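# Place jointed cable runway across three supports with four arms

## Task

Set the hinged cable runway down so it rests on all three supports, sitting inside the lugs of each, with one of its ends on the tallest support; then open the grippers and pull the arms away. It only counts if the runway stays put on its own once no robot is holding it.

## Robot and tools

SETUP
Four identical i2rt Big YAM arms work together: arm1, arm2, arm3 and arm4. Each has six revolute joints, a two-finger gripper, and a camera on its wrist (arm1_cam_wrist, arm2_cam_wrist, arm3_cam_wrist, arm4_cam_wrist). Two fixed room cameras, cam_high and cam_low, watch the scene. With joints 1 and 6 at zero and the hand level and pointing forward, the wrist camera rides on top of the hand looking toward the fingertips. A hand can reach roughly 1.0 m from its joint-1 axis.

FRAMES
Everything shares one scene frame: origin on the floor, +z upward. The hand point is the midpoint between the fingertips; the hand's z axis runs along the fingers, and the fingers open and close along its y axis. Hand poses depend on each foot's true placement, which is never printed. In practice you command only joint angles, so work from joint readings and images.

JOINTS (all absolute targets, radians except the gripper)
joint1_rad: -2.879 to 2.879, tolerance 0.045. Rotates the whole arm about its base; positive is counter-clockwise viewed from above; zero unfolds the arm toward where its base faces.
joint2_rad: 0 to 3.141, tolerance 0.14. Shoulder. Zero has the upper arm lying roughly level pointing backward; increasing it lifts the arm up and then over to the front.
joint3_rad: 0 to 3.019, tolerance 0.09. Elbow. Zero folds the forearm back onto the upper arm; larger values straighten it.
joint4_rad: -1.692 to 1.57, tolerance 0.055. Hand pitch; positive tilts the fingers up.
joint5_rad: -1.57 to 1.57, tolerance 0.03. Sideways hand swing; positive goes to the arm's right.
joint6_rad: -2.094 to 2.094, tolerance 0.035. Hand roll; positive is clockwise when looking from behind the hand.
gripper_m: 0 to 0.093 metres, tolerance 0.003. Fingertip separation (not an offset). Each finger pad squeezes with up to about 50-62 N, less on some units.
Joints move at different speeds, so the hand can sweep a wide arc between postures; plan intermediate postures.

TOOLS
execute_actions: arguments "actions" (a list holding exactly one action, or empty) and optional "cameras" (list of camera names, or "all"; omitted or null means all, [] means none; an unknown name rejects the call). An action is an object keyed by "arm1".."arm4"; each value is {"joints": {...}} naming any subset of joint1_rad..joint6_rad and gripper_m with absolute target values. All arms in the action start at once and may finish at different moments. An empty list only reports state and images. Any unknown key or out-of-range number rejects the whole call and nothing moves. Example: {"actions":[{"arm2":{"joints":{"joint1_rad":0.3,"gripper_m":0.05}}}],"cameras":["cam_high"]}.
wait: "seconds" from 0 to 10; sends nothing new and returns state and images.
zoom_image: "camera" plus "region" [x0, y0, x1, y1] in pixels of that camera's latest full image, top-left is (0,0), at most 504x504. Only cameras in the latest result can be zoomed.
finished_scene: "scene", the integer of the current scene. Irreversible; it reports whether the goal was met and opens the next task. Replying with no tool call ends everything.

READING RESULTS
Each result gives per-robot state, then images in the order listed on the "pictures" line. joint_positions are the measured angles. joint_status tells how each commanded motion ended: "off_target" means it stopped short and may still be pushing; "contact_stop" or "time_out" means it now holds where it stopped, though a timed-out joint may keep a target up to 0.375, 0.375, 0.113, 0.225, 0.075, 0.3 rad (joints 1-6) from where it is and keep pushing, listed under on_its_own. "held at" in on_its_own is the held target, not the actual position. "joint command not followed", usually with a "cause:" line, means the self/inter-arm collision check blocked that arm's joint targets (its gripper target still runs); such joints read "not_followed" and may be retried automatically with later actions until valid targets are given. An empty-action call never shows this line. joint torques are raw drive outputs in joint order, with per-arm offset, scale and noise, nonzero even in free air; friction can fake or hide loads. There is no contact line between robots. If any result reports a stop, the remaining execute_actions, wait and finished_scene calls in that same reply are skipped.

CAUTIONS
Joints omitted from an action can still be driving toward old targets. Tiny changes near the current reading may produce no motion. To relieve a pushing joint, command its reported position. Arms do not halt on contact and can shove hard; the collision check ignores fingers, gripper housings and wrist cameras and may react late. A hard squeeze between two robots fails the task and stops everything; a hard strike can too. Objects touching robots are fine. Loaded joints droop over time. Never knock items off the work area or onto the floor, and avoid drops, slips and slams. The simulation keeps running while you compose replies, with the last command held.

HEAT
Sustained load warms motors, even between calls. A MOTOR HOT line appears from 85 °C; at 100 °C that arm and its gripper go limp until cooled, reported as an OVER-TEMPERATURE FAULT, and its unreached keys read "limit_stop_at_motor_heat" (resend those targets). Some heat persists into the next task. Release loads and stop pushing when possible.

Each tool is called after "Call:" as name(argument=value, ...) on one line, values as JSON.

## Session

Call:
execute_actions(actions=[])

Scene clock: 0.00 s.
Joint torques (N m, as the arm reports them, + toward a larger angle): no reading
arm1.joint_positions: joint1_rad=-0.260 joint2_rad=+0.526 joint3_rad=+1.324 joint4_rad=-1.425 joint5_rad=-0.104 joint6_rad=-0.098 gripper_m=+0.094
arm1.joint_status: not commanded
arm1.hand: x=-0.9347 y=-0.2071 z=+1.4781 quat_wxyz=(-0.455, +0.018, -0.890, +0.010) (m; scene frame)
arm2.joint_positions: joint1_rad=+0.485 joint2_rad=+0.534 joint3_rad=+1.361 joint4_rad=-1.517 joint5_rad=-0.265 joint6_rad=-0.494 gripper_m=+0.094
arm2.joint_status: not commanded
arm2.hand: x=-0.3426 y=-0.5234 z=+1.5009 quat_wxyz=(-0.230, +0.862, -0.250, -0.375) (m; scene frame)
arm3.joint_positions: joint1_rad=+0.048 joint2_rad=+0.524 joint3_rad=+1.443 joint4_rad=-1.361 joint5_rad=+0.266 joint6_rad=-0.120 gripper_m=+0.094
arm3.joint_status: not commanded
arm3.hand: x=+0.1786 y=+0.1359 z=+1.5951 quat_wxyz=(-0.308, -0.553, -0.634, +0.444) (m; scene frame)
arm4.joint_positions: joint1_rad=+0.494 joint2_rad=+0.558 joint3_rad=+1.309 joint4_rad=-1.457 joint5_rad=-0.002 joint6_rad=-0.301 gripper_m=+0.094
arm4.joint_status: not commanded
arm4.hand: x=+0.9553 y=-0.2457 z=+1.5183 quat_wxyz=(-0.051, -0.823, -0.386, +0.414) (m; scene frame)
pictures: arm1_cam_wrist, arm2_cam_wrist, arm3_cam_wrist, arm4_cam_wrist, cam_high, cam_low
Images, in order (width x height): arm1_cam_wrist 616x616, arm2_cam_wrist 616x616, arm3_cam_wrist 616x616, arm4_cam_wrist 616x616, cam_high 504x504, cam_low 504x504.

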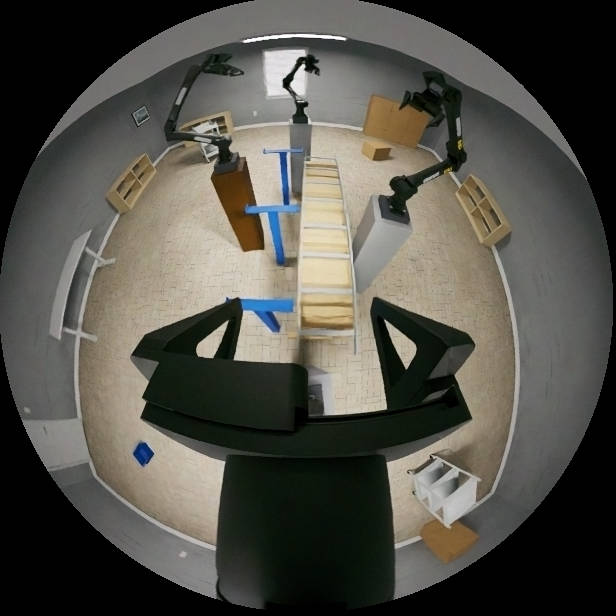

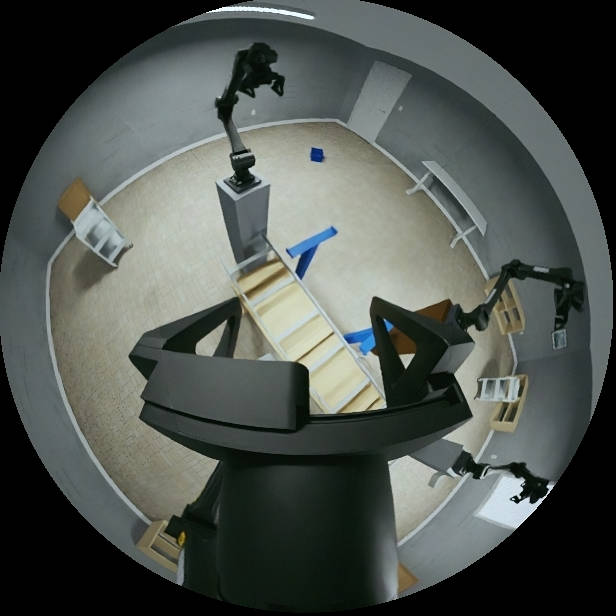

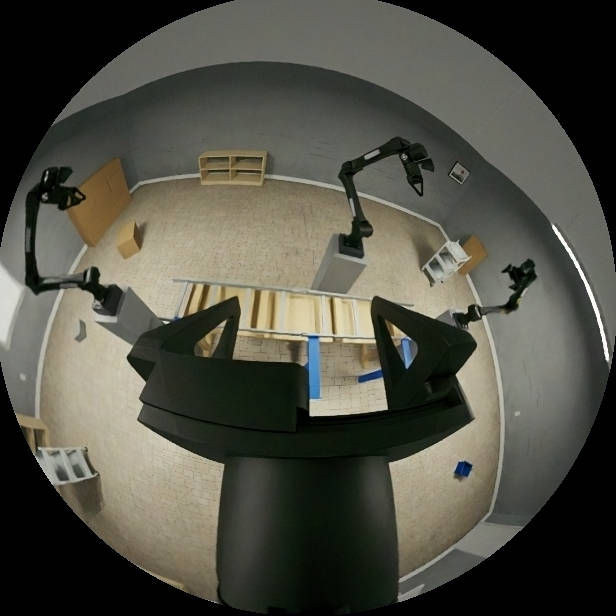

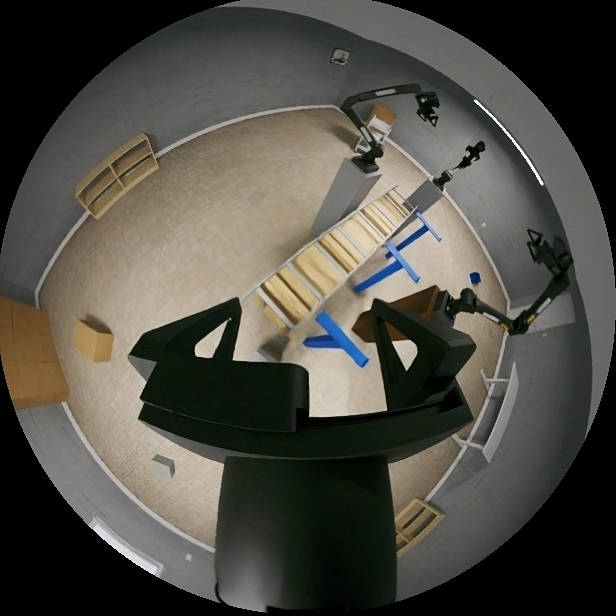

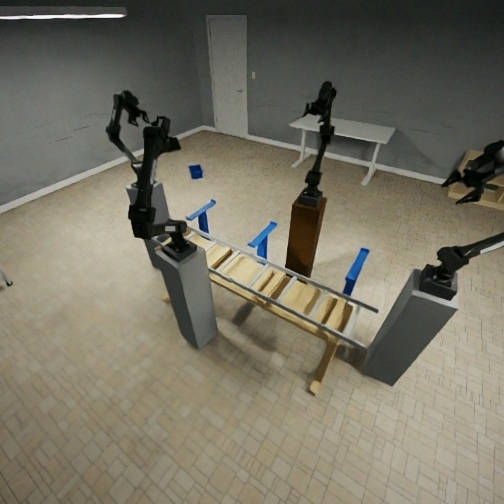

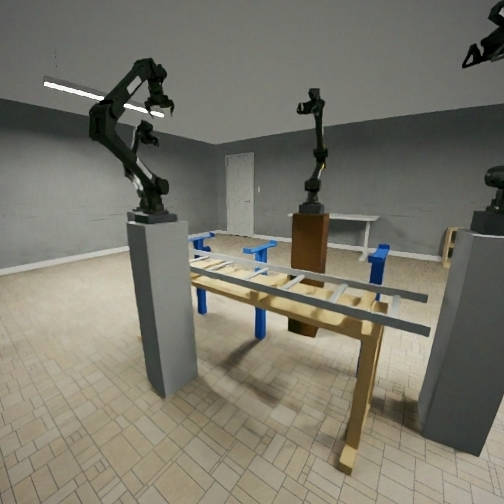

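Call:
execute_actions(actions=[{"arm1":{"joints":{"joint1_rad":-0.57,"joint2_rad":2.02,"joint3_rad":0.721,"joint4_rad":-0.27,"joint5_rad":0,"joint6_rad":-2.005}},"arm2":{"joints":{"joint1_rad":0.45,"joint2_rad":2.064,"joint3_rad":0.70,"joint4_rad":-0.19,"joint5_rad":0,"joint6_rad":0.375}},"arm3":{"joints":{"joint1_rad":0.114,"joint2_rad":2.625,"joint3_rad":2.03,"joint4_rad":-0.93,"joint5_rad":0,"joint6_rad":0.255}},"arm4":{"joints":{"joint1_rad":0.56,"joint2_rad":2.219,"joint3_rad":0.85,"joint4_rad":-0.19,"joint5_rad":0,"joint6_rad":-0.935}}}])

Scene clock: 4.40 s.
Joint torques (N m, as the arm reports them, + toward a larger angle): arm1=[ -0.57 -11.83   2.25   0.91   0.08  -0.04] | arm2=[ -1.99 -14.67   1.71   0.94   0.27   0.1 ] | arm3=[  1.79 -30.11   8.27   0.19   0.04   0.11] | arm4=[ -1.1  -14.59   2.1    0.98  -0.06  -0.14]
arm1.joint_positions: joint1_rad=-0.564 joint2_rad=+1.999 joint3_rad=+0.728 joint4_rad=-0.283 joint5_rad=-0.002 joint6_rad=-1.993 gripper_m=+0.094
arm1.joint_status: all done
arm1.hand: x=-0.8042 y=-0.3593 z=+0.8072 quat_wxyz=(+0.003, +0.707, -0.707, +0.012) (m; scene frame)
arm2.joint_positions: joint1_rad=+0.459 joint2_rad=+2.058 joint3_rad=+0.699 joint4_rad=-0.208 joint5_rad=-0.004 joint6_rad=+0.367 gripper_m=+0.094
arm2.joint_status: all done
arm2.hand: x=-0.3638 y=-0.3531 z=+0.8044 quat_wxyz=(+0.006, +0.707, -0.707, -0.004) (m; scene frame)
arm3.joint_positions: joint1_rad=+0.110 joint2_rad=+2.617 joint3_rad=+2.012 joint4_rad=-0.928 joint5_rad=+0.003 joint6_rad=+0.247 gripper_m=+0.094
arm3.joint_status: all done
arm3.hand: x=+0.3595 y=-0.3655 z=+0.8111 quat_wxyz=(-0.013, -0.708, -0.706, +0.011) (m; scene frame)
arm4.joint_positions: joint1_rad=+0.556 joint2_rad=+2.222 joint3_rad=+0.852 joint4_rad=-0.204 joint5_rad=-0.002 joint6_rad=-0.921 gripper_m=+0.094
arm4.joint_status: all done
arm4.hand: x=+0.8171 y=-0.3516 z=+0.7978 quat_wxyz=(+0.005, -0.713, -0.701, -0.005) (m; scene frame)
pictures: arm1_cam_wrist, arm2_cam_wrist, arm3_cam_wrist, arm4_cam_wrist, cam_high, cam_low
Images, in order (width x height): arm1_cam_wrist 616x616, arm2_cam_wrist 616x616, arm3_cam_wrist 616x616, arm4_cam_wrist 616x616, cam_high 504x504, cam_low 504x504.

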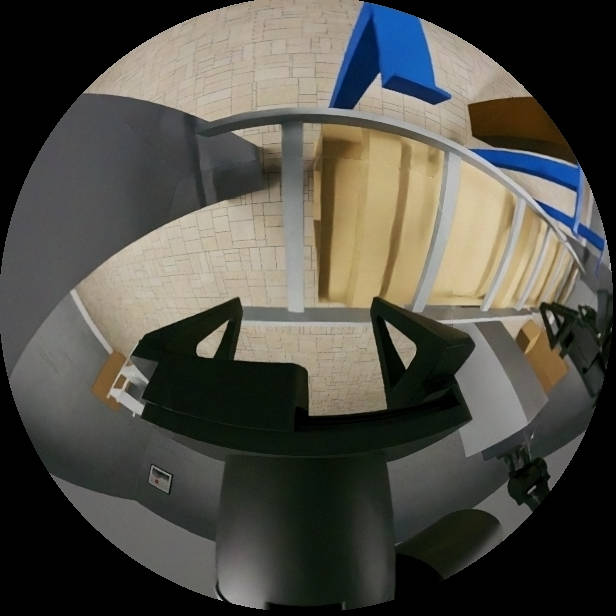

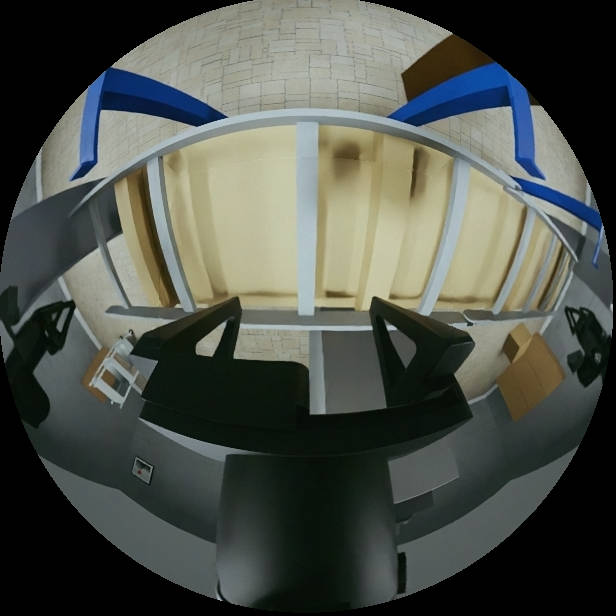

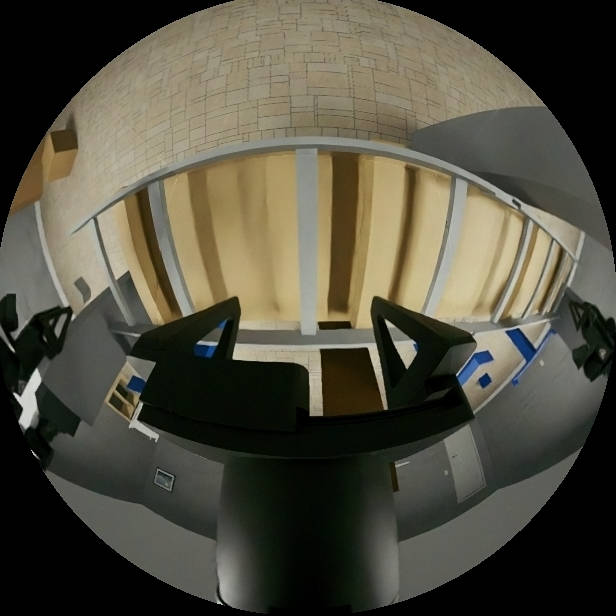

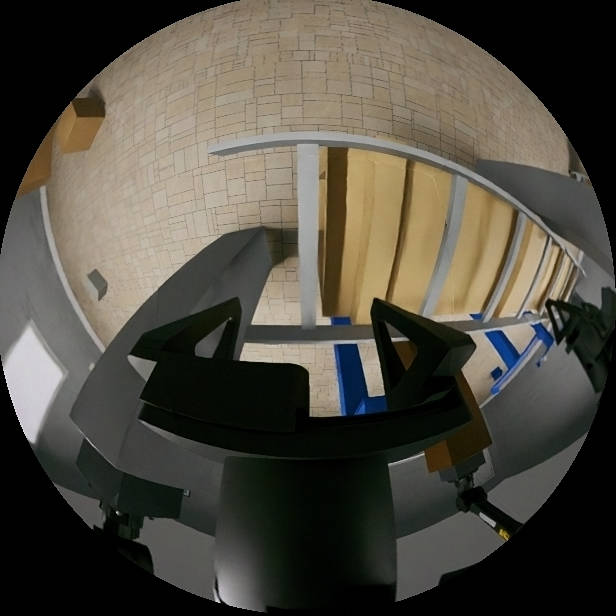

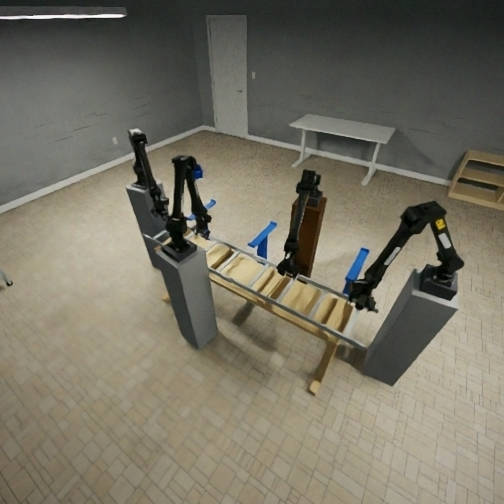

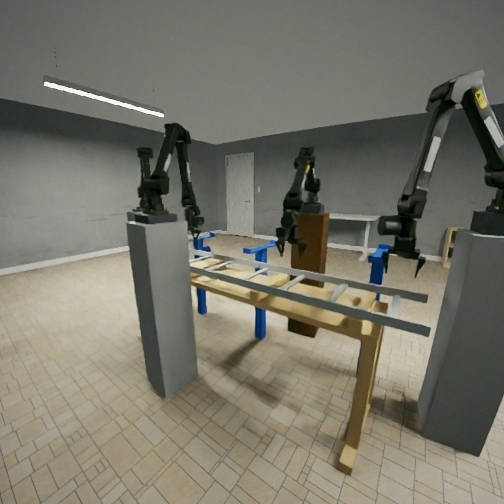

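Call:
execute_actions(actions=[{"arm1":{"joints":{"joint1_rad":-0.54,"joint2_rad":2.547,"joint3_rad":0.892,"joint4_rad":0.097,"joint6_rad":-1.965}},"arm2":{"joints":{"joint2_rad":2.598,"joint3_rad":0.953,"joint4_rad":0.098}},"arm3":{"joints":{"joint1_rad":0.12,"joint2_rad":2.965,"joint3_rad":2.22,"joint4_rad":-0.79}},"arm4":{"joints":{"joint1_rad":0.51,"joint2_rad":2.70,"joint3_rad":1.078,"joint4_rad":0.07,"joint6_rad":-0.985}}}])

Scene clock: 8.50 s.
Joint torques (N m, as the arm reports them, + toward a larger angle): arm1=[ 0.25 -5.75 -0.11  1.41 -0.16  0.2 ] | arm2=[ -1.73 -17.81  -0.67   0.97   0.32   0.05] | arm3=[  1.94 -31.04   7.3    0.48   0.04   0.1 ] | arm4=[-0.91 -9.59  0.1   0.68 -0.02 -0.18]
arm1.joint_positions: joint1_rad=-0.547 joint2_rad=+2.429 joint3_rad=+0.905 joint4_rad=+0.083 joint5_rad=+0.003 joint6_rad=-1.978 gripper_m=+0.094
arm1.joint_status: all done
arm1.hand: x=-0.7612 y=-0.3744 z=+0.6728 quat_wxyz=(-0.016, +0.706, -0.704, +0.066) (m; scene frame)
arm2.joint_positions: joint1_rad=+0.459 joint2_rad=+2.605 joint3_rad=+0.951 joint4_rad=+0.084 joint5_rad=-0.004 joint6_rad=+0.367 gripper_m=+0.094
arm2.joint_status: all done
arm2.hand: x=-0.3691 y=-0.3445 z=+0.6297 quat_wxyz=(+0.007, +0.706, -0.708, -0.003) (m; scene frame)
arm3.joint_positions: joint1_rad=+0.113 joint2_rad=+2.970 joint3_rad=+2.203 joint4_rad=-0.796 joint5_rad=+0.003 joint6_rad=+0.247 gripper_m=+0.094
arm3.joint_status: all done
arm3.hand: x=+0.3551 y=-0.3413 z=+0.6300 quat_wxyz=(+0.000, -0.707, -0.707, +0.003) (m; scene frame)
arm4.joint_positions: joint1_rad=+0.503 joint2_rad=+2.613 joint3_rad=+1.089 joint4_rad=+0.070 joint5_rad=-0.003 joint6_rad=-0.968 gripper_m=+0.094
arm4.joint_status: all done
arm4.hand: x=+0.7647 y=-0.3601 z=+0.6645 quat_wxyz=(+0.015, -0.714, -0.698, +0.054) (m; scene frame)
pictures: arm1_cam_wrist, arm2_cam_wrist, arm3_cam_wrist, arm4_cam_wrist, cam_high, cam_low
Images, in order (width x height): arm1_cam_wrist 616x616, arm2_cam_wrist 616x616, arm3_cam_wrist 616x616, arm4_cam_wrist 616x616, cam_high 504x504, cam_low 504x504.

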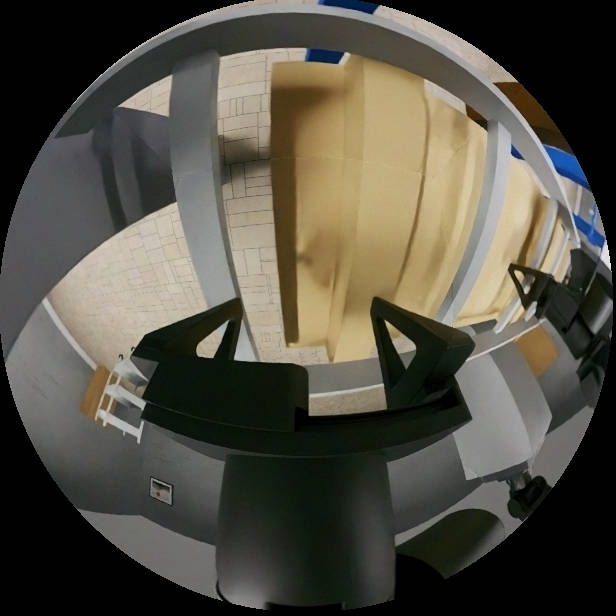

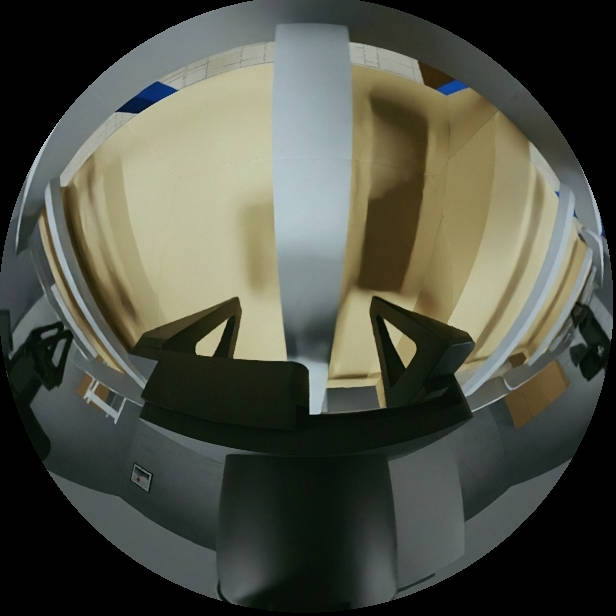

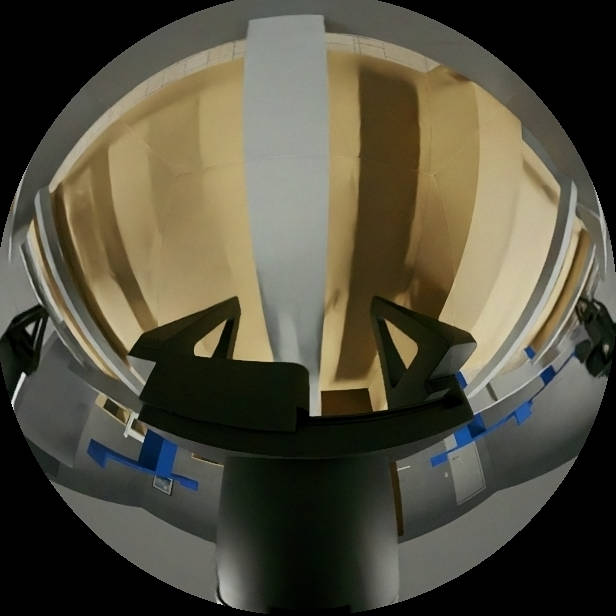

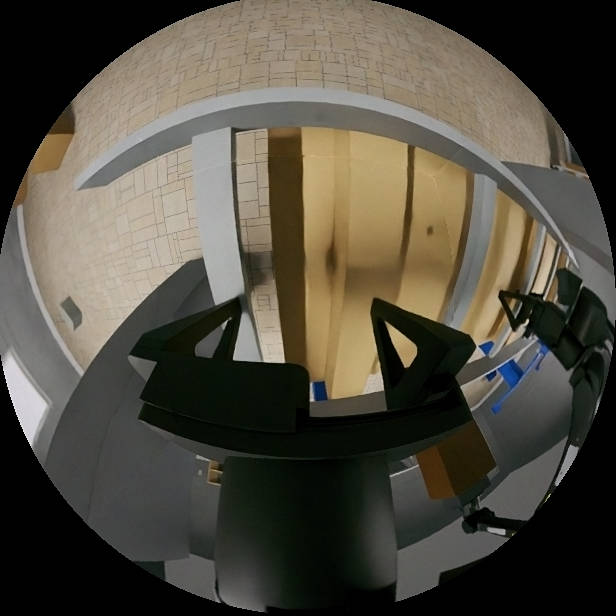

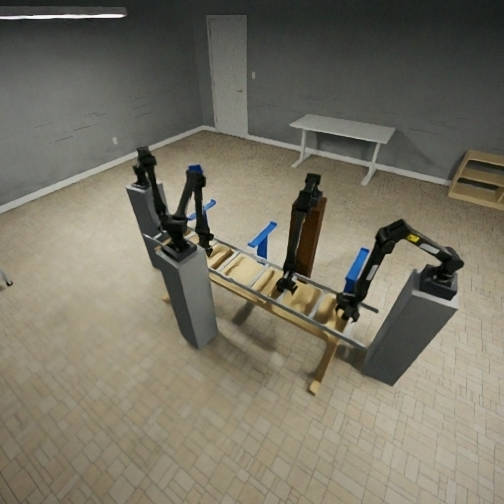

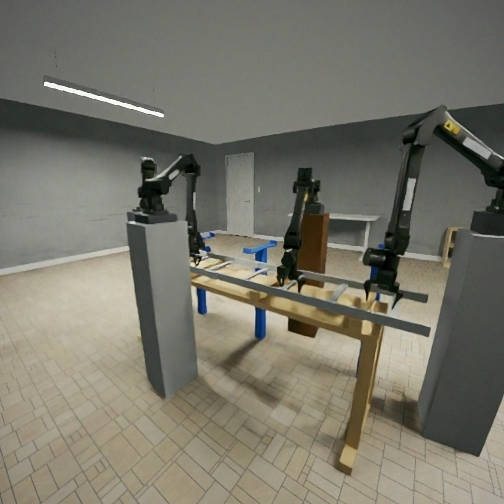

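Call:
execute_actions(actions=[{"arm1":{"joints":{"joint2_rad":2.35}},"arm4":{"joints":{"joint2_rad":2.52}},"arm2":{"joints":{"gripper_m":0}},"arm3":{"joints":{"gripper_m":0,"joint1_rad":0.125}}}], cameras=[])

Call:
execute_actions(actions=[{"arm1":{"joints":{"joint3_rad":0.78,"joint4_rad":-0.015}},"arm4":{"joints":{"joint3_rad":0.95,"joint4_rad":-0.01}}}], cameras=[])

Call:
execute_actions(actions=[{"arm1":{"joints":{"joint2_rad":2.47,"joint3_rad":0.83,"joint4_rad":0.04}},"arm4":{"joints":{"joint2_rad":2.63,"joint3_rad":1.01,"joint4_rad":0.03}}}], cameras=["arm1_cam_wrist","arm4_cam_wrist"])

Scene clock: 11.87 s.
Joint torques (N m, as the arm reports them, + toward a larger angle): arm1=[ -0.08 -16.9    1.27   1.1   -0.11   0.18] | arm2=[ -1.28 -18.64  -0.52   0.79  -0.04   0.  ] | arm3=[  1.86 -31.04   7.3    0.36   0.08   0.16] | arm4=[ -0.95 -15.99   2.05   0.89  -0.04  -0.12]
arm1.joint_positions: joint1_rad=-0.547 joint2_rad=+2.354 joint3_rad=+0.896 joint4_rad=+0.087 joint5_rad=+0.003 joint6_rad=-1.977 gripper_m=+0.094
arm1.joint_status: all done
arm1.hand: x=-0.7367 y=-0.3843 z=+0.7018 quat_wxyz=(-0.029, +0.704, -0.703, +0.098) (m; scene frame)
arm2.joint_positions: joint1_rad=+0.457 joint2_rad=+2.605 joint3_rad=+0.950 joint4_rad=+0.086 joint5_rad=+0.003 joint6_rad=+0.367 gripper_m=+0.023
arm2.joint_status: gripper_m off_target (ended at +0.023, target +0.000)
arm2.hand: x=-0.3673 y=-0.3442 z=+0.6297 quat_wxyz=(+0.004, +0.706, -0.708, -0.002) (m; scene frame)
arm3.joint_positions: joint1_rad=+0.119 joint2_rad=+2.970 joint3_rad=+2.203 joint4_rad=-0.793 joint5_rad=+0.002 joint6_rad=+0.242 gripper_m=+0.023
arm3.joint_status: gripper_m off_target (ended at +0.023, target +0.000); the others done
arm3.hand: x=+0.3600 y=-0.3410 z=+0.6301 quat_wxyz=(-0.002, -0.703, -0.711, +0.003) (m; scene frame)
arm4.joint_positions: joint1_rad=+0.503 joint2_rad=+2.508 joint3_rad=+1.078 joint4_rad=+0.070 joint5_rad=-0.003 joint6_rad=-0.972 gripper_m=+0.094
arm4.joint_status: all done
arm4.hand: x=+0.7287 y=-0.3841 z=+0.7086 quat_wxyz=(+0.025, -0.710, -0.697, +0.100) (m; scene frame)
pictures: none
No camera images: the call's "cameras" was empty. Leave "cameras" out to get every camera's image.

Scene clock: 12.83 s.
Joint torques (N m, as the arm reports them, + toward a larger angle): arm1=[  1.06 -14.32   0.44   0.19  -0.18   0.14] | arm2=[ -1.14 -16.91  -0.65   0.84  -0.03   0.06] | arm3=[  1.81 -31.03   7.3    0.37   0.08   0.15] | arm4=[ -0.9  -14.47   0.88   0.21  -0.04  -0.13]
arm1.joint_positions: joint1_rad=-0.547 joint2_rad=+2.354 joint3_rad=+0.774 joint4_rad=-0.010 joint5_rad=+0.003 joint6_rad=-1.976 gripper_m=+0.094
arm1.joint_status: all done
arm1.hand: x=-0.8285 y=-0.3451 z=+0.6943 quat_wxyz=(+0.012, +0.707, -0.707, -0.003) (m; scene frame)
arm2.joint_positions: joint1_rad=+0.457 joint2_rad=+2.605 joint3_rad=+0.950 joint4_rad=+0.086 joint5_rad=+0.003 joint6_rad=+0.367 gripper_m=+0.023
arm2.joint_status: not commanded
arm2.hand: x=-0.3673 y=-0.3442 z=+0.6297 quat_wxyz=(+0.004, +0.706, -0.708, -0.002) (m; scene frame)
arm3.joint_positions: joint1_rad=+0.119 joint2_rad=+2.970 joint3_rad=+2.203 joint4_rad=-0.793 joint5_rad=+0.002 joint6_rad=+0.242 gripper_m=+0.023
arm3.joint_status: not commanded
arm3.hand: x=+0.3600 y=-0.3410 z=+0.6301 quat_wxyz=(-0.002, -0.703, -0.711, +0.003) (m; scene frame)
arm4.joint_positions: joint1_rad=+0.503 joint2_rad=+2.517 joint3_rad=+0.944 joint4_rad=-0.005 joint5_rad=-0.003 joint6_rad=-0.972 gripper_m=+0.094
arm4.joint_status: all done
arm4.hand: x=+0.8174 y=-0.3261 z=+0.6970 quat_wxyz=(+0.004, -0.714, -0.700, -0.007) (m; scene frame)
pictures: none
No camera images: the call's "cameras" was empty. Leave "cameras" out to get every camera's image.

Scene clock: 13.80 s.
Joint torques (N m, as the arm reports them, + toward a larger angle): arm1=[  0.34 -12.14  -0.53   0.56  -0.17   0.14] | arm2=[ -1.61 -17.94  -0.62   0.85  -0.03   0.  ] | arm3=[  1.9  -31.08   7.3    0.36   0.08   0.15] | arm4=[ -0.84 -15.14  -0.32   0.65  -0.03  -0.13]
arm1.joint_positions: joint1_rad=-0.547 joint2_rad=+2.446 joint3_rad=+0.833 joint4_rad=+0.034 joint5_rad=+0.003 joint6_rad=-1.976 gripper_m=+0.094
arm1.joint_status: all done
arm1.hand: x=-0.8203 y=-0.3491 z=+0.6648 quat_wxyz=(+0.009, +0.707, -0.707, +0.002) (m; scene frame)
arm2.joint_positions: joint1_rad=+0.457 joint2_rad=+2.605 joint3_rad=+0.950 joint4_rad=+0.086 joint5_rad=+0.003 joint6_rad=+0.367 gripper_m=+0.023
arm2.joint_status: not commanded
arm2.hand: x=-0.3673 y=-0.3442 z=+0.6297 quat_wxyz=(+0.004, +0.706, -0.708, -0.002) (m; scene frame)
arm3.joint_positions: joint1_rad=+0.119 joint2_rad=+2.970 joint3_rad=+2.203 joint4_rad=-0.793 joint5_rad=+0.002 joint6_rad=+0.242 gripper_m=+0.023
arm3.joint_status: not commanded
arm3.hand: x=+0.3600 y=-0.3410 z=+0.6301 quat_wxyz=(-0.002, -0.703, -0.711, +0.003) (m; scene frame)
arm4.joint_positions: joint1_rad=+0.503 joint2_rad=+2.628 joint3_rad=+1.012 joint4_rad=+0.023 joint5_rad=-0.003 joint6_rad=-0.972 gripper_m=+0.094
arm4.joint_status: all done
arm4.hand: x=+0.8205 y=-0.3234 z=+0.6581 quat_wxyz=(+0.002, -0.714, -0.700, -0.014) (m; scene frame)
pictures: arm1_cam_wrist, arm4_cam_wrist
Images, in order (width x height): arm1_cam_wrist 616x616, arm4_cam_wrist 616x616.

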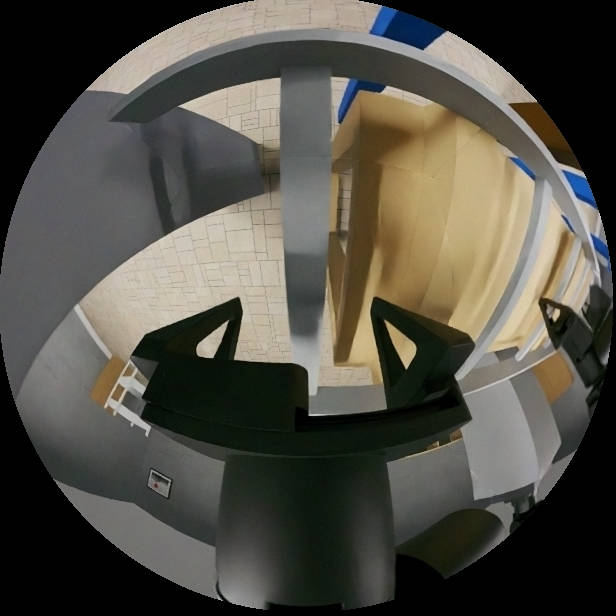

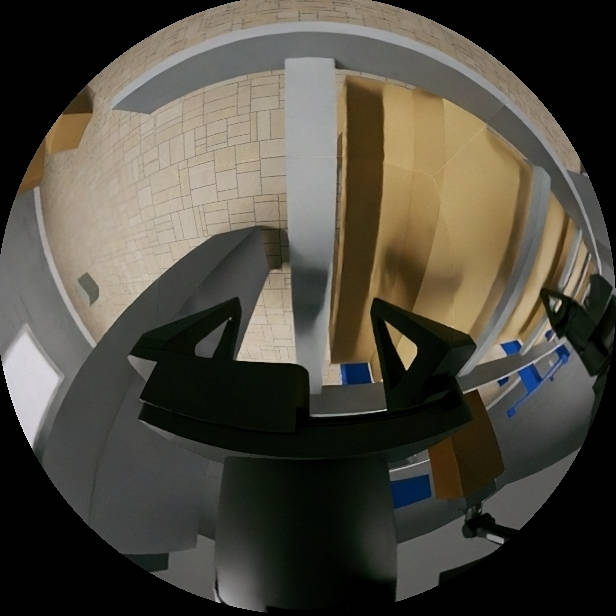

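Call:
execute_actions(actions=[{"arm1":{"joints":{"joint2_rad":2.57,"joint3_rad":0.883,"joint4_rad":0.09}},"arm4":{"joints":{"joint2_rad":2.72,"joint3_rad":1.07,"joint4_rad":0.07}}}], cameras=[])

Call:
execute_actions(actions=[{"arm1":{"joints":{"gripper_m":0}},"arm4":{"joints":{"gripper_m":0}}}], cameras=["cam_low"])

Scene clock: 15.87 s.
Joint torques (N m, as the arm reports them, + toward a larger angle): arm1=[  0.4  -12.8   -0.6    0.73  -0.14   0.15] | arm2=[ -1.72 -17.64  -0.54   0.92   0.01   0.03] | arm3=[  1.8  -31.05   7.31   0.36   0.08   0.15] | arm4=[ -0.98 -14.31  -0.46   0.76  -0.03  -0.14]
arm1.joint_positions: joint1_rad=-0.547 joint2_rad=+2.545 joint3_rad=+0.883 joint4_rad=+0.082 joint5_rad=+0.003 joint6_rad=-1.976 gripper_m=+0.094
arm1.joint_status: all done
arm1.hand: x=-0.8220 y=-0.3489 z=+0.6319 quat_wxyz=(+0.010, +0.707, -0.707, +0.001) (m; scene frame)
arm2.joint_positions: joint1_rad=+0.457 joint2_rad=+2.605 joint3_rad=+0.950 joint4_rad=+0.086 joint5_rad=+0.003 joint6_rad=+0.367 gripper_m=+0.023
arm2.joint_status: not commanded
arm2.hand: x=-0.3673 y=-0.3442 z=+0.6297 quat_wxyz=(+0.004, +0.706, -0.708, -0.002) (m; scene frame)
arm3.joint_positions: joint1_rad=+0.119 joint2_rad=+2.970 joint3_rad=+2.203 joint4_rad=-0.793 joint5_rad=+0.002 joint6_rad=+0.242 gripper_m=+0.023
arm3.joint_status: not commanded
arm3.hand: x=+0.3600 y=-0.3410 z=+0.6301 quat_wxyz=(-0.002, -0.703, -0.711, +0.003) (m; scene frame)
arm4.joint_positions: joint1_rad=+0.503 joint2_rad=+2.713 joint3_rad=+1.071 joint4_rad=+0.062 joint5_rad=-0.003 joint6_rad=-0.972 gripper_m=+0.094
arm4.joint_status: all done
arm4.hand: x=+0.8187 y=-0.3242 z=+0.6271 quat_wxyz=(+0.003, -0.714, -0.700, -0.008) (m; scene frame)
pictures: none
No camera images: the call's "cameras" was empty. Leave "cameras" out to get every camera's image.

Scene clock: 16.60 s.
Joint torques (N m, as the arm reports them, + toward a larger angle): arm1=[  0.3  -12.85  -0.67   0.6   -0.06   0.13] | arm2=[ -1.27 -18.18  -0.52   0.85   0.     0.11] | arm3=[  1.87 -31.08   7.31   0.38   0.08   0.15] | arm4=[ -0.97 -14.63  -0.44   0.64  -0.17   0.01]
arm1.joint_positions: joint1_rad=-0.547 joint2_rad=+2.545 joint3_rad=+0.883 joint4_rad=+0.084 joint5_rad=+0.002 joint6_rad=-1.973 gripper_m=+0.023
arm1.joint_status: gripper_m off_target (ended at +0.023, target +0.000)
arm1.hand: x=-0.8214 y=-0.3490 z=+0.6319 quat_wxyz=(+0.009, +0.706, -0.708, +0.002) (m; scene frame)
arm2.joint_positions: joint1_rad=+0.457 joint2_rad=+2.605 joint3_rad=+0.950 joint4_rad=+0.086 joint5_rad=+0.003 joint6_rad=+0.367 gripper_m=+0.023
arm2.joint_status: not commanded
arm2.hand: x=-0.3673 y=-0.3442 z=+0.6297 quat_wxyz=(+0.004, +0.706, -0.708, -0.002) (m; scene frame)
arm3.joint_positions: joint1_rad=+0.119 joint2_rad=+2.970 joint3_rad=+2.203 joint4_rad=-0.793 joint5_rad=+0.002 joint6_rad=+0.242 gripper_m=+0.023
arm3.joint_status: not commanded
arm3.hand: x=+0.3600 y=-0.3410 z=+0.6301 quat_wxyz=(-0.002, -0.703, -0.711, +0.003) (m; scene frame)
arm4.joint_positions: joint1_rad=+0.503 joint2_rad=+2.713 joint3_rad=+1.072 joint4_rad=+0.064 joint5_rad=+0.001 joint6_rad=-0.985 gripper_m=+0.023
arm4.joint_status: gripper_m off_target (ended at +0.023, target +0.000)
arm4.hand: x=+0.8172 y=-0.3244 z=+0.6270 quat_wxyz=(+0.005, -0.710, -0.704, -0.007) (m; scene frame)
pictures: cam_low
Images, in order (width x height): cam_low 504x504.

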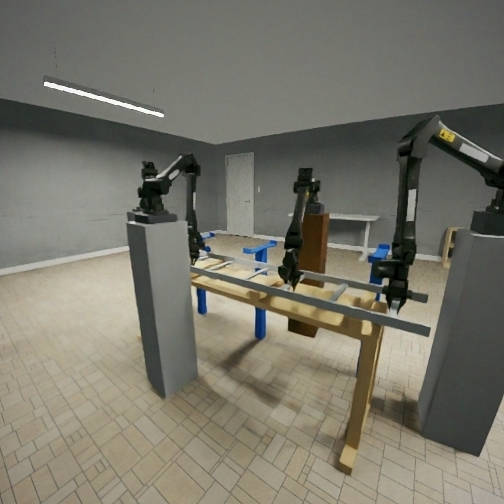

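Call:
execute_actions(actions=[{"arm1":{"joints":{"joint2_rad":2.31,"joint3_rad":0.78,"joint4_rad":-0.025}},"arm2":{"joints":{"joint2_rad":2.30,"joint3_rad":0.82,"joint4_rad":-0.005}},"arm3":{"joints":{"joint2_rad":2.70,"joint3_rad":2.15,"joint4_rad":-0.855}},"arm4":{"joints":{"joint1_rad":0.53,"joint6_rad":-0.955,"joint2_rad":2.485,"joint3_rad":0.96,"joint4_rad":-0.015}}}], cameras=[])

Call:
execute_actions(actions=[{"arm1":{"joints":{"joint2_rad":2.08,"joint3_rad":0.708,"joint4_rad":-0.185}},"arm2":{"joints":{"joint2_rad":2.07,"joint3_rad":0.74,"joint4_rad":-0.15}},"arm3":{"joints":{"joint2_rad":2.55,"joint3_rad":2.05,"joint4_rad":-0.905}},"arm4":{"joints":{"joint2_rad":2.275,"joint3_rad":0.86,"joint4_rad":-0.122}}}], cameras=["cam_low"])

Scene clock: 22.80 s.
Joint torques (N m, as the arm reports them, + toward a larger angle): arm1=[  0.14 -15.32   0.41   0.25  -0.2   -0.02] | arm2=[ -0.64 -26.54  -1.28  -0.34  -0.06   0.06] | arm3=[  1.52 -44.25   8.63  -0.79   0.21   0.08] | arm4=[ -1.58 -18.57   0.26   0.32  -0.25  -0.01]
arm1.joint_positions: joint1_rad=-0.546 joint2_rad=+2.324 joint3_rad=+0.781 joint4_rad=-0.026 joint5_rad=+0.004 joint6_rad=-1.966 gripper_m=+0.023
arm1.joint_status: all done
arm1.hand: x=-0.8171 y=-0.3498 z=+0.7039 quat_wxyz=(+0.008, +0.704, -0.710, +0.007) (m; scene frame)
arm2.joint_positions: joint1_rad=+0.449 joint2_rad=+2.418 joint3_rad=+0.833 joint4_rad=+0.014 joint5_rad=+0.004 joint6_rad=+0.364 gripper_m=+0.023
arm2.joint_status: all done
arm2.hand: x=-0.3621 y=-0.3476 z=+0.6928 quat_wxyz=(+0.004, +0.704, -0.710, -0.001) (m; scene frame)
arm3.joint_positions: joint1_rad=+0.123 joint2_rad=+2.842 joint3_rad=+2.120 joint4_rad=-0.831 joint5_rad=-0.002 joint6_rad=+0.249 gripper_m=+0.023
arm3.joint_status: joint2_rad time_out (moved -0.128 of -0.270); the others done
arm3.on_its_own: joint2_rad reads +2.842 and still pushes toward +2.700 since a time_out
arm3.hand: x=+0.3659 y=-0.3502 z=+0.6917 quat_wxyz=(-0.005, -0.704, -0.710, +0.003) (m; scene frame)
arm4.joint_positions: joint1_rad=+0.531 joint2_rad=+2.532 joint3_rad=+0.960 joint4_rad=-0.014 joint5_rad=+0.004 joint6_rad=-0.953 gripper_m=+0.023
arm4.joint_status: all done
arm4.hand: x=+0.8215 y=-0.3342 z=+0.6917 quat_wxyz=(+0.006, -0.711, -0.703, -0.011) (m; scene frame)
pictures: none
No camera images: the call's "cameras" was empty. Leave "cameras" out to get every camera's image.

not run: a stop came earlier in this reply.

Call:
execute_actions(actions=[{"arm1":{"joints":{"joint2_rad":2.09,"joint3_rad":0.708,"joint4_rad":-0.185}},"arm2":{"joints":{"joint2_rad":2.05,"joint3_rad":0.74,"joint4_rad":-0.15}},"arm3":{"joints":{"joint2_rad":2.545,"joint3_rad":2.05,"joint4_rad":-0.91}},"arm4":{"joints":{"joint2_rad":2.26,"joint3_rad":0.86,"joint4_rad":-0.122}}}], cameras=[])

Call:
execute_actions(actions=[{"arm1":{"joints":{"joint2_rad":1.855,"joint3_rad":0.677,"joint4_rad":-0.385}},"arm2":{"joints":{"joint2_rad":1.82,"joint3_rad":0.705,"joint4_rad":-0.34}},"arm3":{"joints":{"joint2_rad":2.395,"joint3_rad":1.99,"joint4_rad":-0.995}},"arm4":{"joints":{"joint2_rad":1.99,"joint3_rad":0.787,"joint4_rad":-0.32}}}], cameras=["cam_low"])

Scene clock: 26.00 s.
Joint torques (N m, as the arm reports them, + toward a larger angle): arm1=[  0.42 -13.54   1.72  -0.02  -0.2    0.04] | arm2=[ -0.49 -26.3    1.27  -0.28  -0.21  -0.05] | arm3=[  1.28 -43.1    9.59  -0.53   0.09   0.06] | arm4=[ -2.14 -17.63   2.2    0.56  -0.13  -0.13]
arm1.joint_positions: joint1_rad=-0.546 joint2_rad=+2.093 joint3_rad=+0.710 joint4_rad=-0.179 joint5_rad=+0.004 joint6_rad=-1.964 gripper_m=+0.023
arm1.joint_status: all done
arm1.hand: x=-0.8158 y=-0.3492 z=+0.7747 quat_wxyz=(+0.007, +0.703, -0.711, +0.010) (m; scene frame)
arm2.joint_positions: joint1_rad=+0.449 joint2_rad=+2.174 joint3_rad=+0.735 joint4_rad=-0.133 joint5_rad=+0.007 joint6_rad=+0.366 gripper_m=+0.023
arm2.joint_status: all done
arm2.hand: x=-0.3598 y=-0.3499 z=+0.7695 quat_wxyz=(+0.003, +0.704, -0.711, +0.001) (m; scene frame)
arm3.joint_positions: joint1_rad=+0.126 joint2_rad=+2.677 joint3_rad=+2.014 joint4_rad=-0.892 joint5_rad=+0.001 joint6_rad=+0.254 gripper_m=+0.023
arm3.joint_status: all done
arm3.hand: x=+0.3674 y=-0.3515 z=+0.7715 quat_wxyz=(-0.004, -0.705, -0.709, +0.004) (m; scene frame)
arm4.joint_positions: joint1_rad=+0.539 joint2_rad=+2.304 joint3_rad=+0.851 joint4_rad=-0.126 joint5_rad=+0.000 joint6_rad=-0.944 gripper_m=+0.023
arm4.joint_status: all done
arm4.hand: x=+0.8227 y=-0.3386 z=+0.7690 quat_wxyz=(+0.005, -0.712, -0.702, -0.007) (m; scene frame)
pictures: none
No camera images: the call's "cameras" was empty. Leave "cameras" out to get every camera's image.

Scene clock: 27.03 s.
Joint torques (N m, as the arm reports them, + toward a larger angle): arm1=[ -0.23 -12.93   3.49  -0.08  -0.29  -0.02] | arm2=[ -0.94 -25.76   4.34  -0.19  -0.21   0.09] | arm3=[  0.88 -42.69  10.23  -0.46   0.32   0.03] | arm4=[ -1.87 -16.53   4.07   0.69   0.08  -0.11]
arm1.joint_positions: joint1_rad=-0.546 joint2_rad=+1.861 joint3_rad=+0.681 joint4_rad=-0.378 joint5_rad=+0.006 joint6_rad=-1.964 gripper_m=+0.023
arm1.joint_status: all done
arm1.hand: x=-0.8144 y=-0.3489 z=+0.8461 quat_wxyz=(+0.007, +0.703, -0.711, +0.013) (m; scene frame)
arm2.joint_positions: joint1_rad=+0.446 joint2_rad=+1.934 joint3_rad=+0.683 joint4_rad=-0.322 joint5_rad=+0.008 joint6_rad=+0.363 gripper_m=+0.023
arm2.joint_status: all done
arm2.hand: x=-0.3568 y=-0.3515 z=+0.8421 quat_wxyz=(+0.002, +0.703, -0.711, +0.001) (m; scene frame)
arm3.joint_positions: joint1_rad=+0.127 joint2_rad=+2.526 joint3_rad=+1.950 joint4_rad=-0.978 joint5_rad=-0.004 joint6_rad=+0.256 gripper_m=+0.023
arm3.joint_status: all done
arm3.hand: x=+0.3696 y=-0.3503 z=+0.8524 quat_wxyz=(-0.006, -0.705, -0.709, +0.002) (m; scene frame)
arm4.joint_positions: joint1_rad=+0.538 joint2_rad=+2.033 joint3_rad=+0.777 joint4_rad=-0.327 joint5_rad=-0.006 joint6_rad=-0.944 gripper_m=+0.023
arm4.joint_status: all done
arm4.hand: x=+0.8249 y=-0.3395 z=+0.8579 quat_wxyz=(+0.002, -0.712, -0.702, -0.009) (m; scene frame)
pictures: cam_low
Images, in order (width x height): cam_low 504x504.

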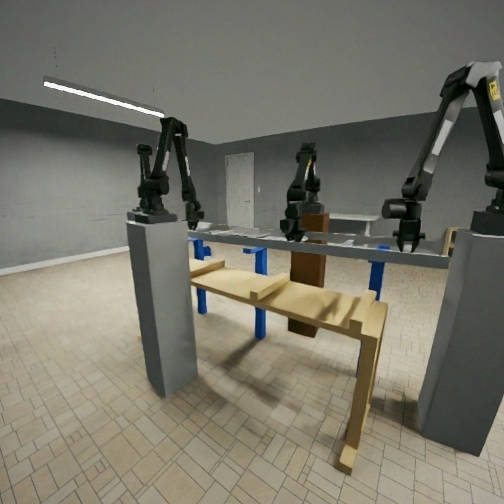

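Call:
execute_actions(actions=[{"arm1":{"joints":{"joint1_rad":-0.197,"joint2_rad":1.80,"joint3_rad":0.595,"joint4_rad":-0.34,"joint6_rad":-1.61}},"arm2":{"joints":{"joint1_rad":0.37,"joint2_rad":1.94,"joint3_rad":1.08,"joint4_rad":-0.55,"joint6_rad":0.28}},"arm3":{"joints":{"joint1_rad":0.166,"joint2_rad":2.14,"joint3_rad":1.485,"joint4_rad":-0.735,"joint6_rad":0.305}},"arm4":{"joints":{"joint1_rad":0.225,"joint2_rad":1.895,"joint3_rad":0.64,"joint4_rad":-0.262,"joint6_rad":-1.265}}}], cameras=["cam_low"])

Call:
execute_actions(actions=[{"arm1":{"joints":{"joint1_rad":0.18,"joint2_rad":1.83,"joint3_rad":0.64,"joint4_rad":-0.367,"joint6_rad":-1.232}},"arm2":{"joints":{"joint1_rad":0.313,"joint2_rad":2.12,"joint3_rad":1.495,"joint4_rad":-0.765,"joint6_rad":0.225}},"arm3":{"joints":{"joint1_rad":0.242,"joint2_rad":1.975,"joint3_rad":1.09,"joint4_rad":-0.52,"joint6_rad":0.38}},"arm4":{"joints":{"joint1_rad":-0.152,"joint2_rad":1.895,"joint3_rad":0.608,"joint4_rad":-0.243,"joint6_rad":-1.645}}}], cameras=["cam_low"])

Scene clock: 33.13 s.
Joint torques (N m, as the arm reports them, + toward a larger angle): arm1=[ -0.21 -12.15   3.35   0.14  -0.27   0.12] | arm2=[ -0.18 -30.36   8.62  -1.    -0.26  -0.02] | arm3=[  0.87 -40.8    7.46   0.29   0.33   0.09] | arm4=[ -0.88 -14.33   3.82   0.8    0.12   0.01]
arm1.joint_positions: joint1_rad=-0.199 joint2_rad=+1.823 joint3_rad=+0.594 joint4_rad=-0.333 joint5_rad=+0.006 joint6_rad=-1.618 gripper_m=+0.023
arm1.joint_status: all done
arm1.hand: x=-0.8183 y=-0.2314 z=+0.8438 quat_wxyz=(+0.006, +0.703, -0.711, +0.011) (m; scene frame)
arm2.joint_positions: joint1_rad=+0.365 joint2_rad=+2.074 joint3_rad=+1.023 joint4_rad=-0.511 joint5_rad=+0.008 joint6_rad=+0.279 gripper_m=+0.023
arm2.joint_status: all done
arm2.hand: x=-0.3617 y=-0.2313 z=+0.8417 quat_wxyz=(+0.000, +0.704, -0.710, -0.003) (m; scene frame)
arm3.joint_positions: joint1_rad=+0.173 joint2_rad=+2.301 joint3_rad=+1.460 joint4_rad=-0.737 joint5_rad=-0.005 joint6_rad=+0.299 gripper_m=+0.023
arm3.joint_status: joint2_rad time_out (moved -0.226 of -0.386); the others done
arm3.on_its_own: joint2_rad reads +2.301 and still pushes toward +2.140 since a time_out
arm3.hand: x=+0.3647 y=-0.2300 z=+0.8501 quat_wxyz=(+0.004, -0.704, -0.710, -0.004) (m; scene frame)
arm4.joint_positions: joint1_rad=+0.217 joint2_rad=+1.939 joint3_rad=+0.629 joint4_rad=-0.273 joint5_rad=-0.008 joint6_rad=-1.265 gripper_m=+0.023
arm4.joint_status: all done
arm4.hand: x=+0.8214 y=-0.2202 z=+0.8739 quat_wxyz=(-0.001, -0.712, -0.702, -0.007) (m; scene frame)
pictures: cam_low
Images, in order (width x height): cam_low 504x504.

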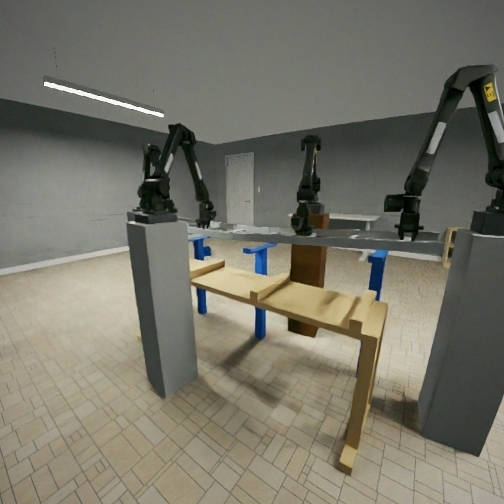

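not run: a stop came earlier in this reply.

Call:
execute_actions(actions=[{"arm1":{"joints":{"joint1_rad":0.18,"joint2_rad":1.83,"joint3_rad":0.64,"joint4_rad":-0.367,"joint6_rad":-1.232}},"arm2":{"joints":{"joint1_rad":0.313,"joint2_rad":2.12,"joint3_rad":1.495,"joint4_rad":-0.765,"joint6_rad":0.225}},"arm3":{"joints":{"joint1_rad":0.242,"joint2_rad":1.965,"joint3_rad":1.09,"joint4_rad":-0.52,"joint6_rad":0.38}},"arm4":{"joints":{"joint1_rad":-0.152,"joint2_rad":1.895,"joint3_rad":0.608,"joint4_rad":-0.243,"joint6_rad":-1.645}}}], cameras=["cam_low"])

Call:
execute_actions(actions=[{"arm1":{"joints":{"joint1_rad":0.488,"joint2_rad":1.90,"joint3_rad":0.795,"joint4_rad":-0.452,"joint6_rad":-0.925}},"arm2":{"joints":{"joint1_rad":0.275,"joint2_rad":2.385,"joint3_rad":2.015,"joint4_rad":-1.035,"joint6_rad":0.188}},"arm3":{"joints":{"joint1_rad":0.368,"joint2_rad":1.845,"joint3_rad":0.75,"joint4_rad":-0.325,"joint6_rad":0.505}},"arm4":{"joints":{"joint1_rad":-0.505,"joint2_rad":1.95,"joint3_rad":0.705,"joint4_rad":-0.31,"joint6_rad":-1.998}}}])

Scene clock: 37.90 s.
Joint torques (N m, as the arm reports them, + toward a larger angle): arm1=[ -0.73 -10.47   4.9   -0.17  -0.06   0.16] | arm2=[ -1.55 -33.42  11.6   -0.99  -0.27  -0.1 ] | arm3=[  1.4  -36.48   6.19  -0.33   0.16   0.14] | arm4=[ -0.76 -13.31   3.27   0.69  -0.33   0.02]
arm1.joint_positions: joint1_rad=+0.178 joint2_rad=+1.828 joint3_rad=+0.621 joint4_rad=-0.348 joint5_rad=+0.000 joint6_rad=-1.241 gripper_m=+0.023
arm1.joint_status: all done
arm1.hand: x=-0.8230 y=-0.1109 z=+0.8440 quat_wxyz=(+0.000, +0.704, -0.711, +0.009) (m; scene frame)
arm2.joint_positions: joint1_rad=+0.317 joint2_rad=+2.246 joint3_rad=+1.420 joint4_rad=-0.728 joint5_rad=+0.007 joint6_rad=+0.230 gripper_m=+0.023
arm2.joint_status: all done
arm2.hand: x=-0.3670 y=-0.1101 z=+0.8462 quat_wxyz=(-0.002, +0.705, -0.709, -0.007) (m; scene frame)
arm3.joint_positions: joint1_rad=+0.243 joint2_rad=+2.131 joint3_rad=+1.059 joint4_rad=-0.508 joint5_rad=+0.000 joint6_rad=+0.368 gripper_m=+0.023
arm3.joint_status: joint2_rad time_out (moved -0.170 of -0.336); the others done
arm3.on_its_own: joint2_rad reads +2.131 and still pushes toward +1.965 since a time_out
arm3.hand: x=+0.3590 y=-0.1084 z=+0.8479 quat_wxyz=(+0.006, -0.704, -0.710, -0.002) (m; scene frame)
arm4.joint_positions: joint1_rad=-0.161 joint2_rad=+1.930 joint3_rad=+0.601 joint4_rad=-0.251 joint5_rad=+0.005 joint6_rad=-1.647 gripper_m=+0.023
arm4.joint_status: all done
arm4.hand: x=+0.8178 y=-0.1002 z=+0.8753 quat_wxyz=(+0.004, -0.711, -0.703, -0.008) (m; scene frame)
pictures: cam_low
Images, in order (width x height): cam_low 504x504.

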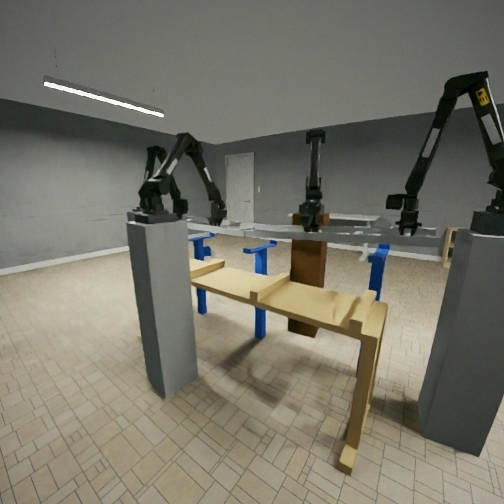

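not run: a stop came earlier in this reply.


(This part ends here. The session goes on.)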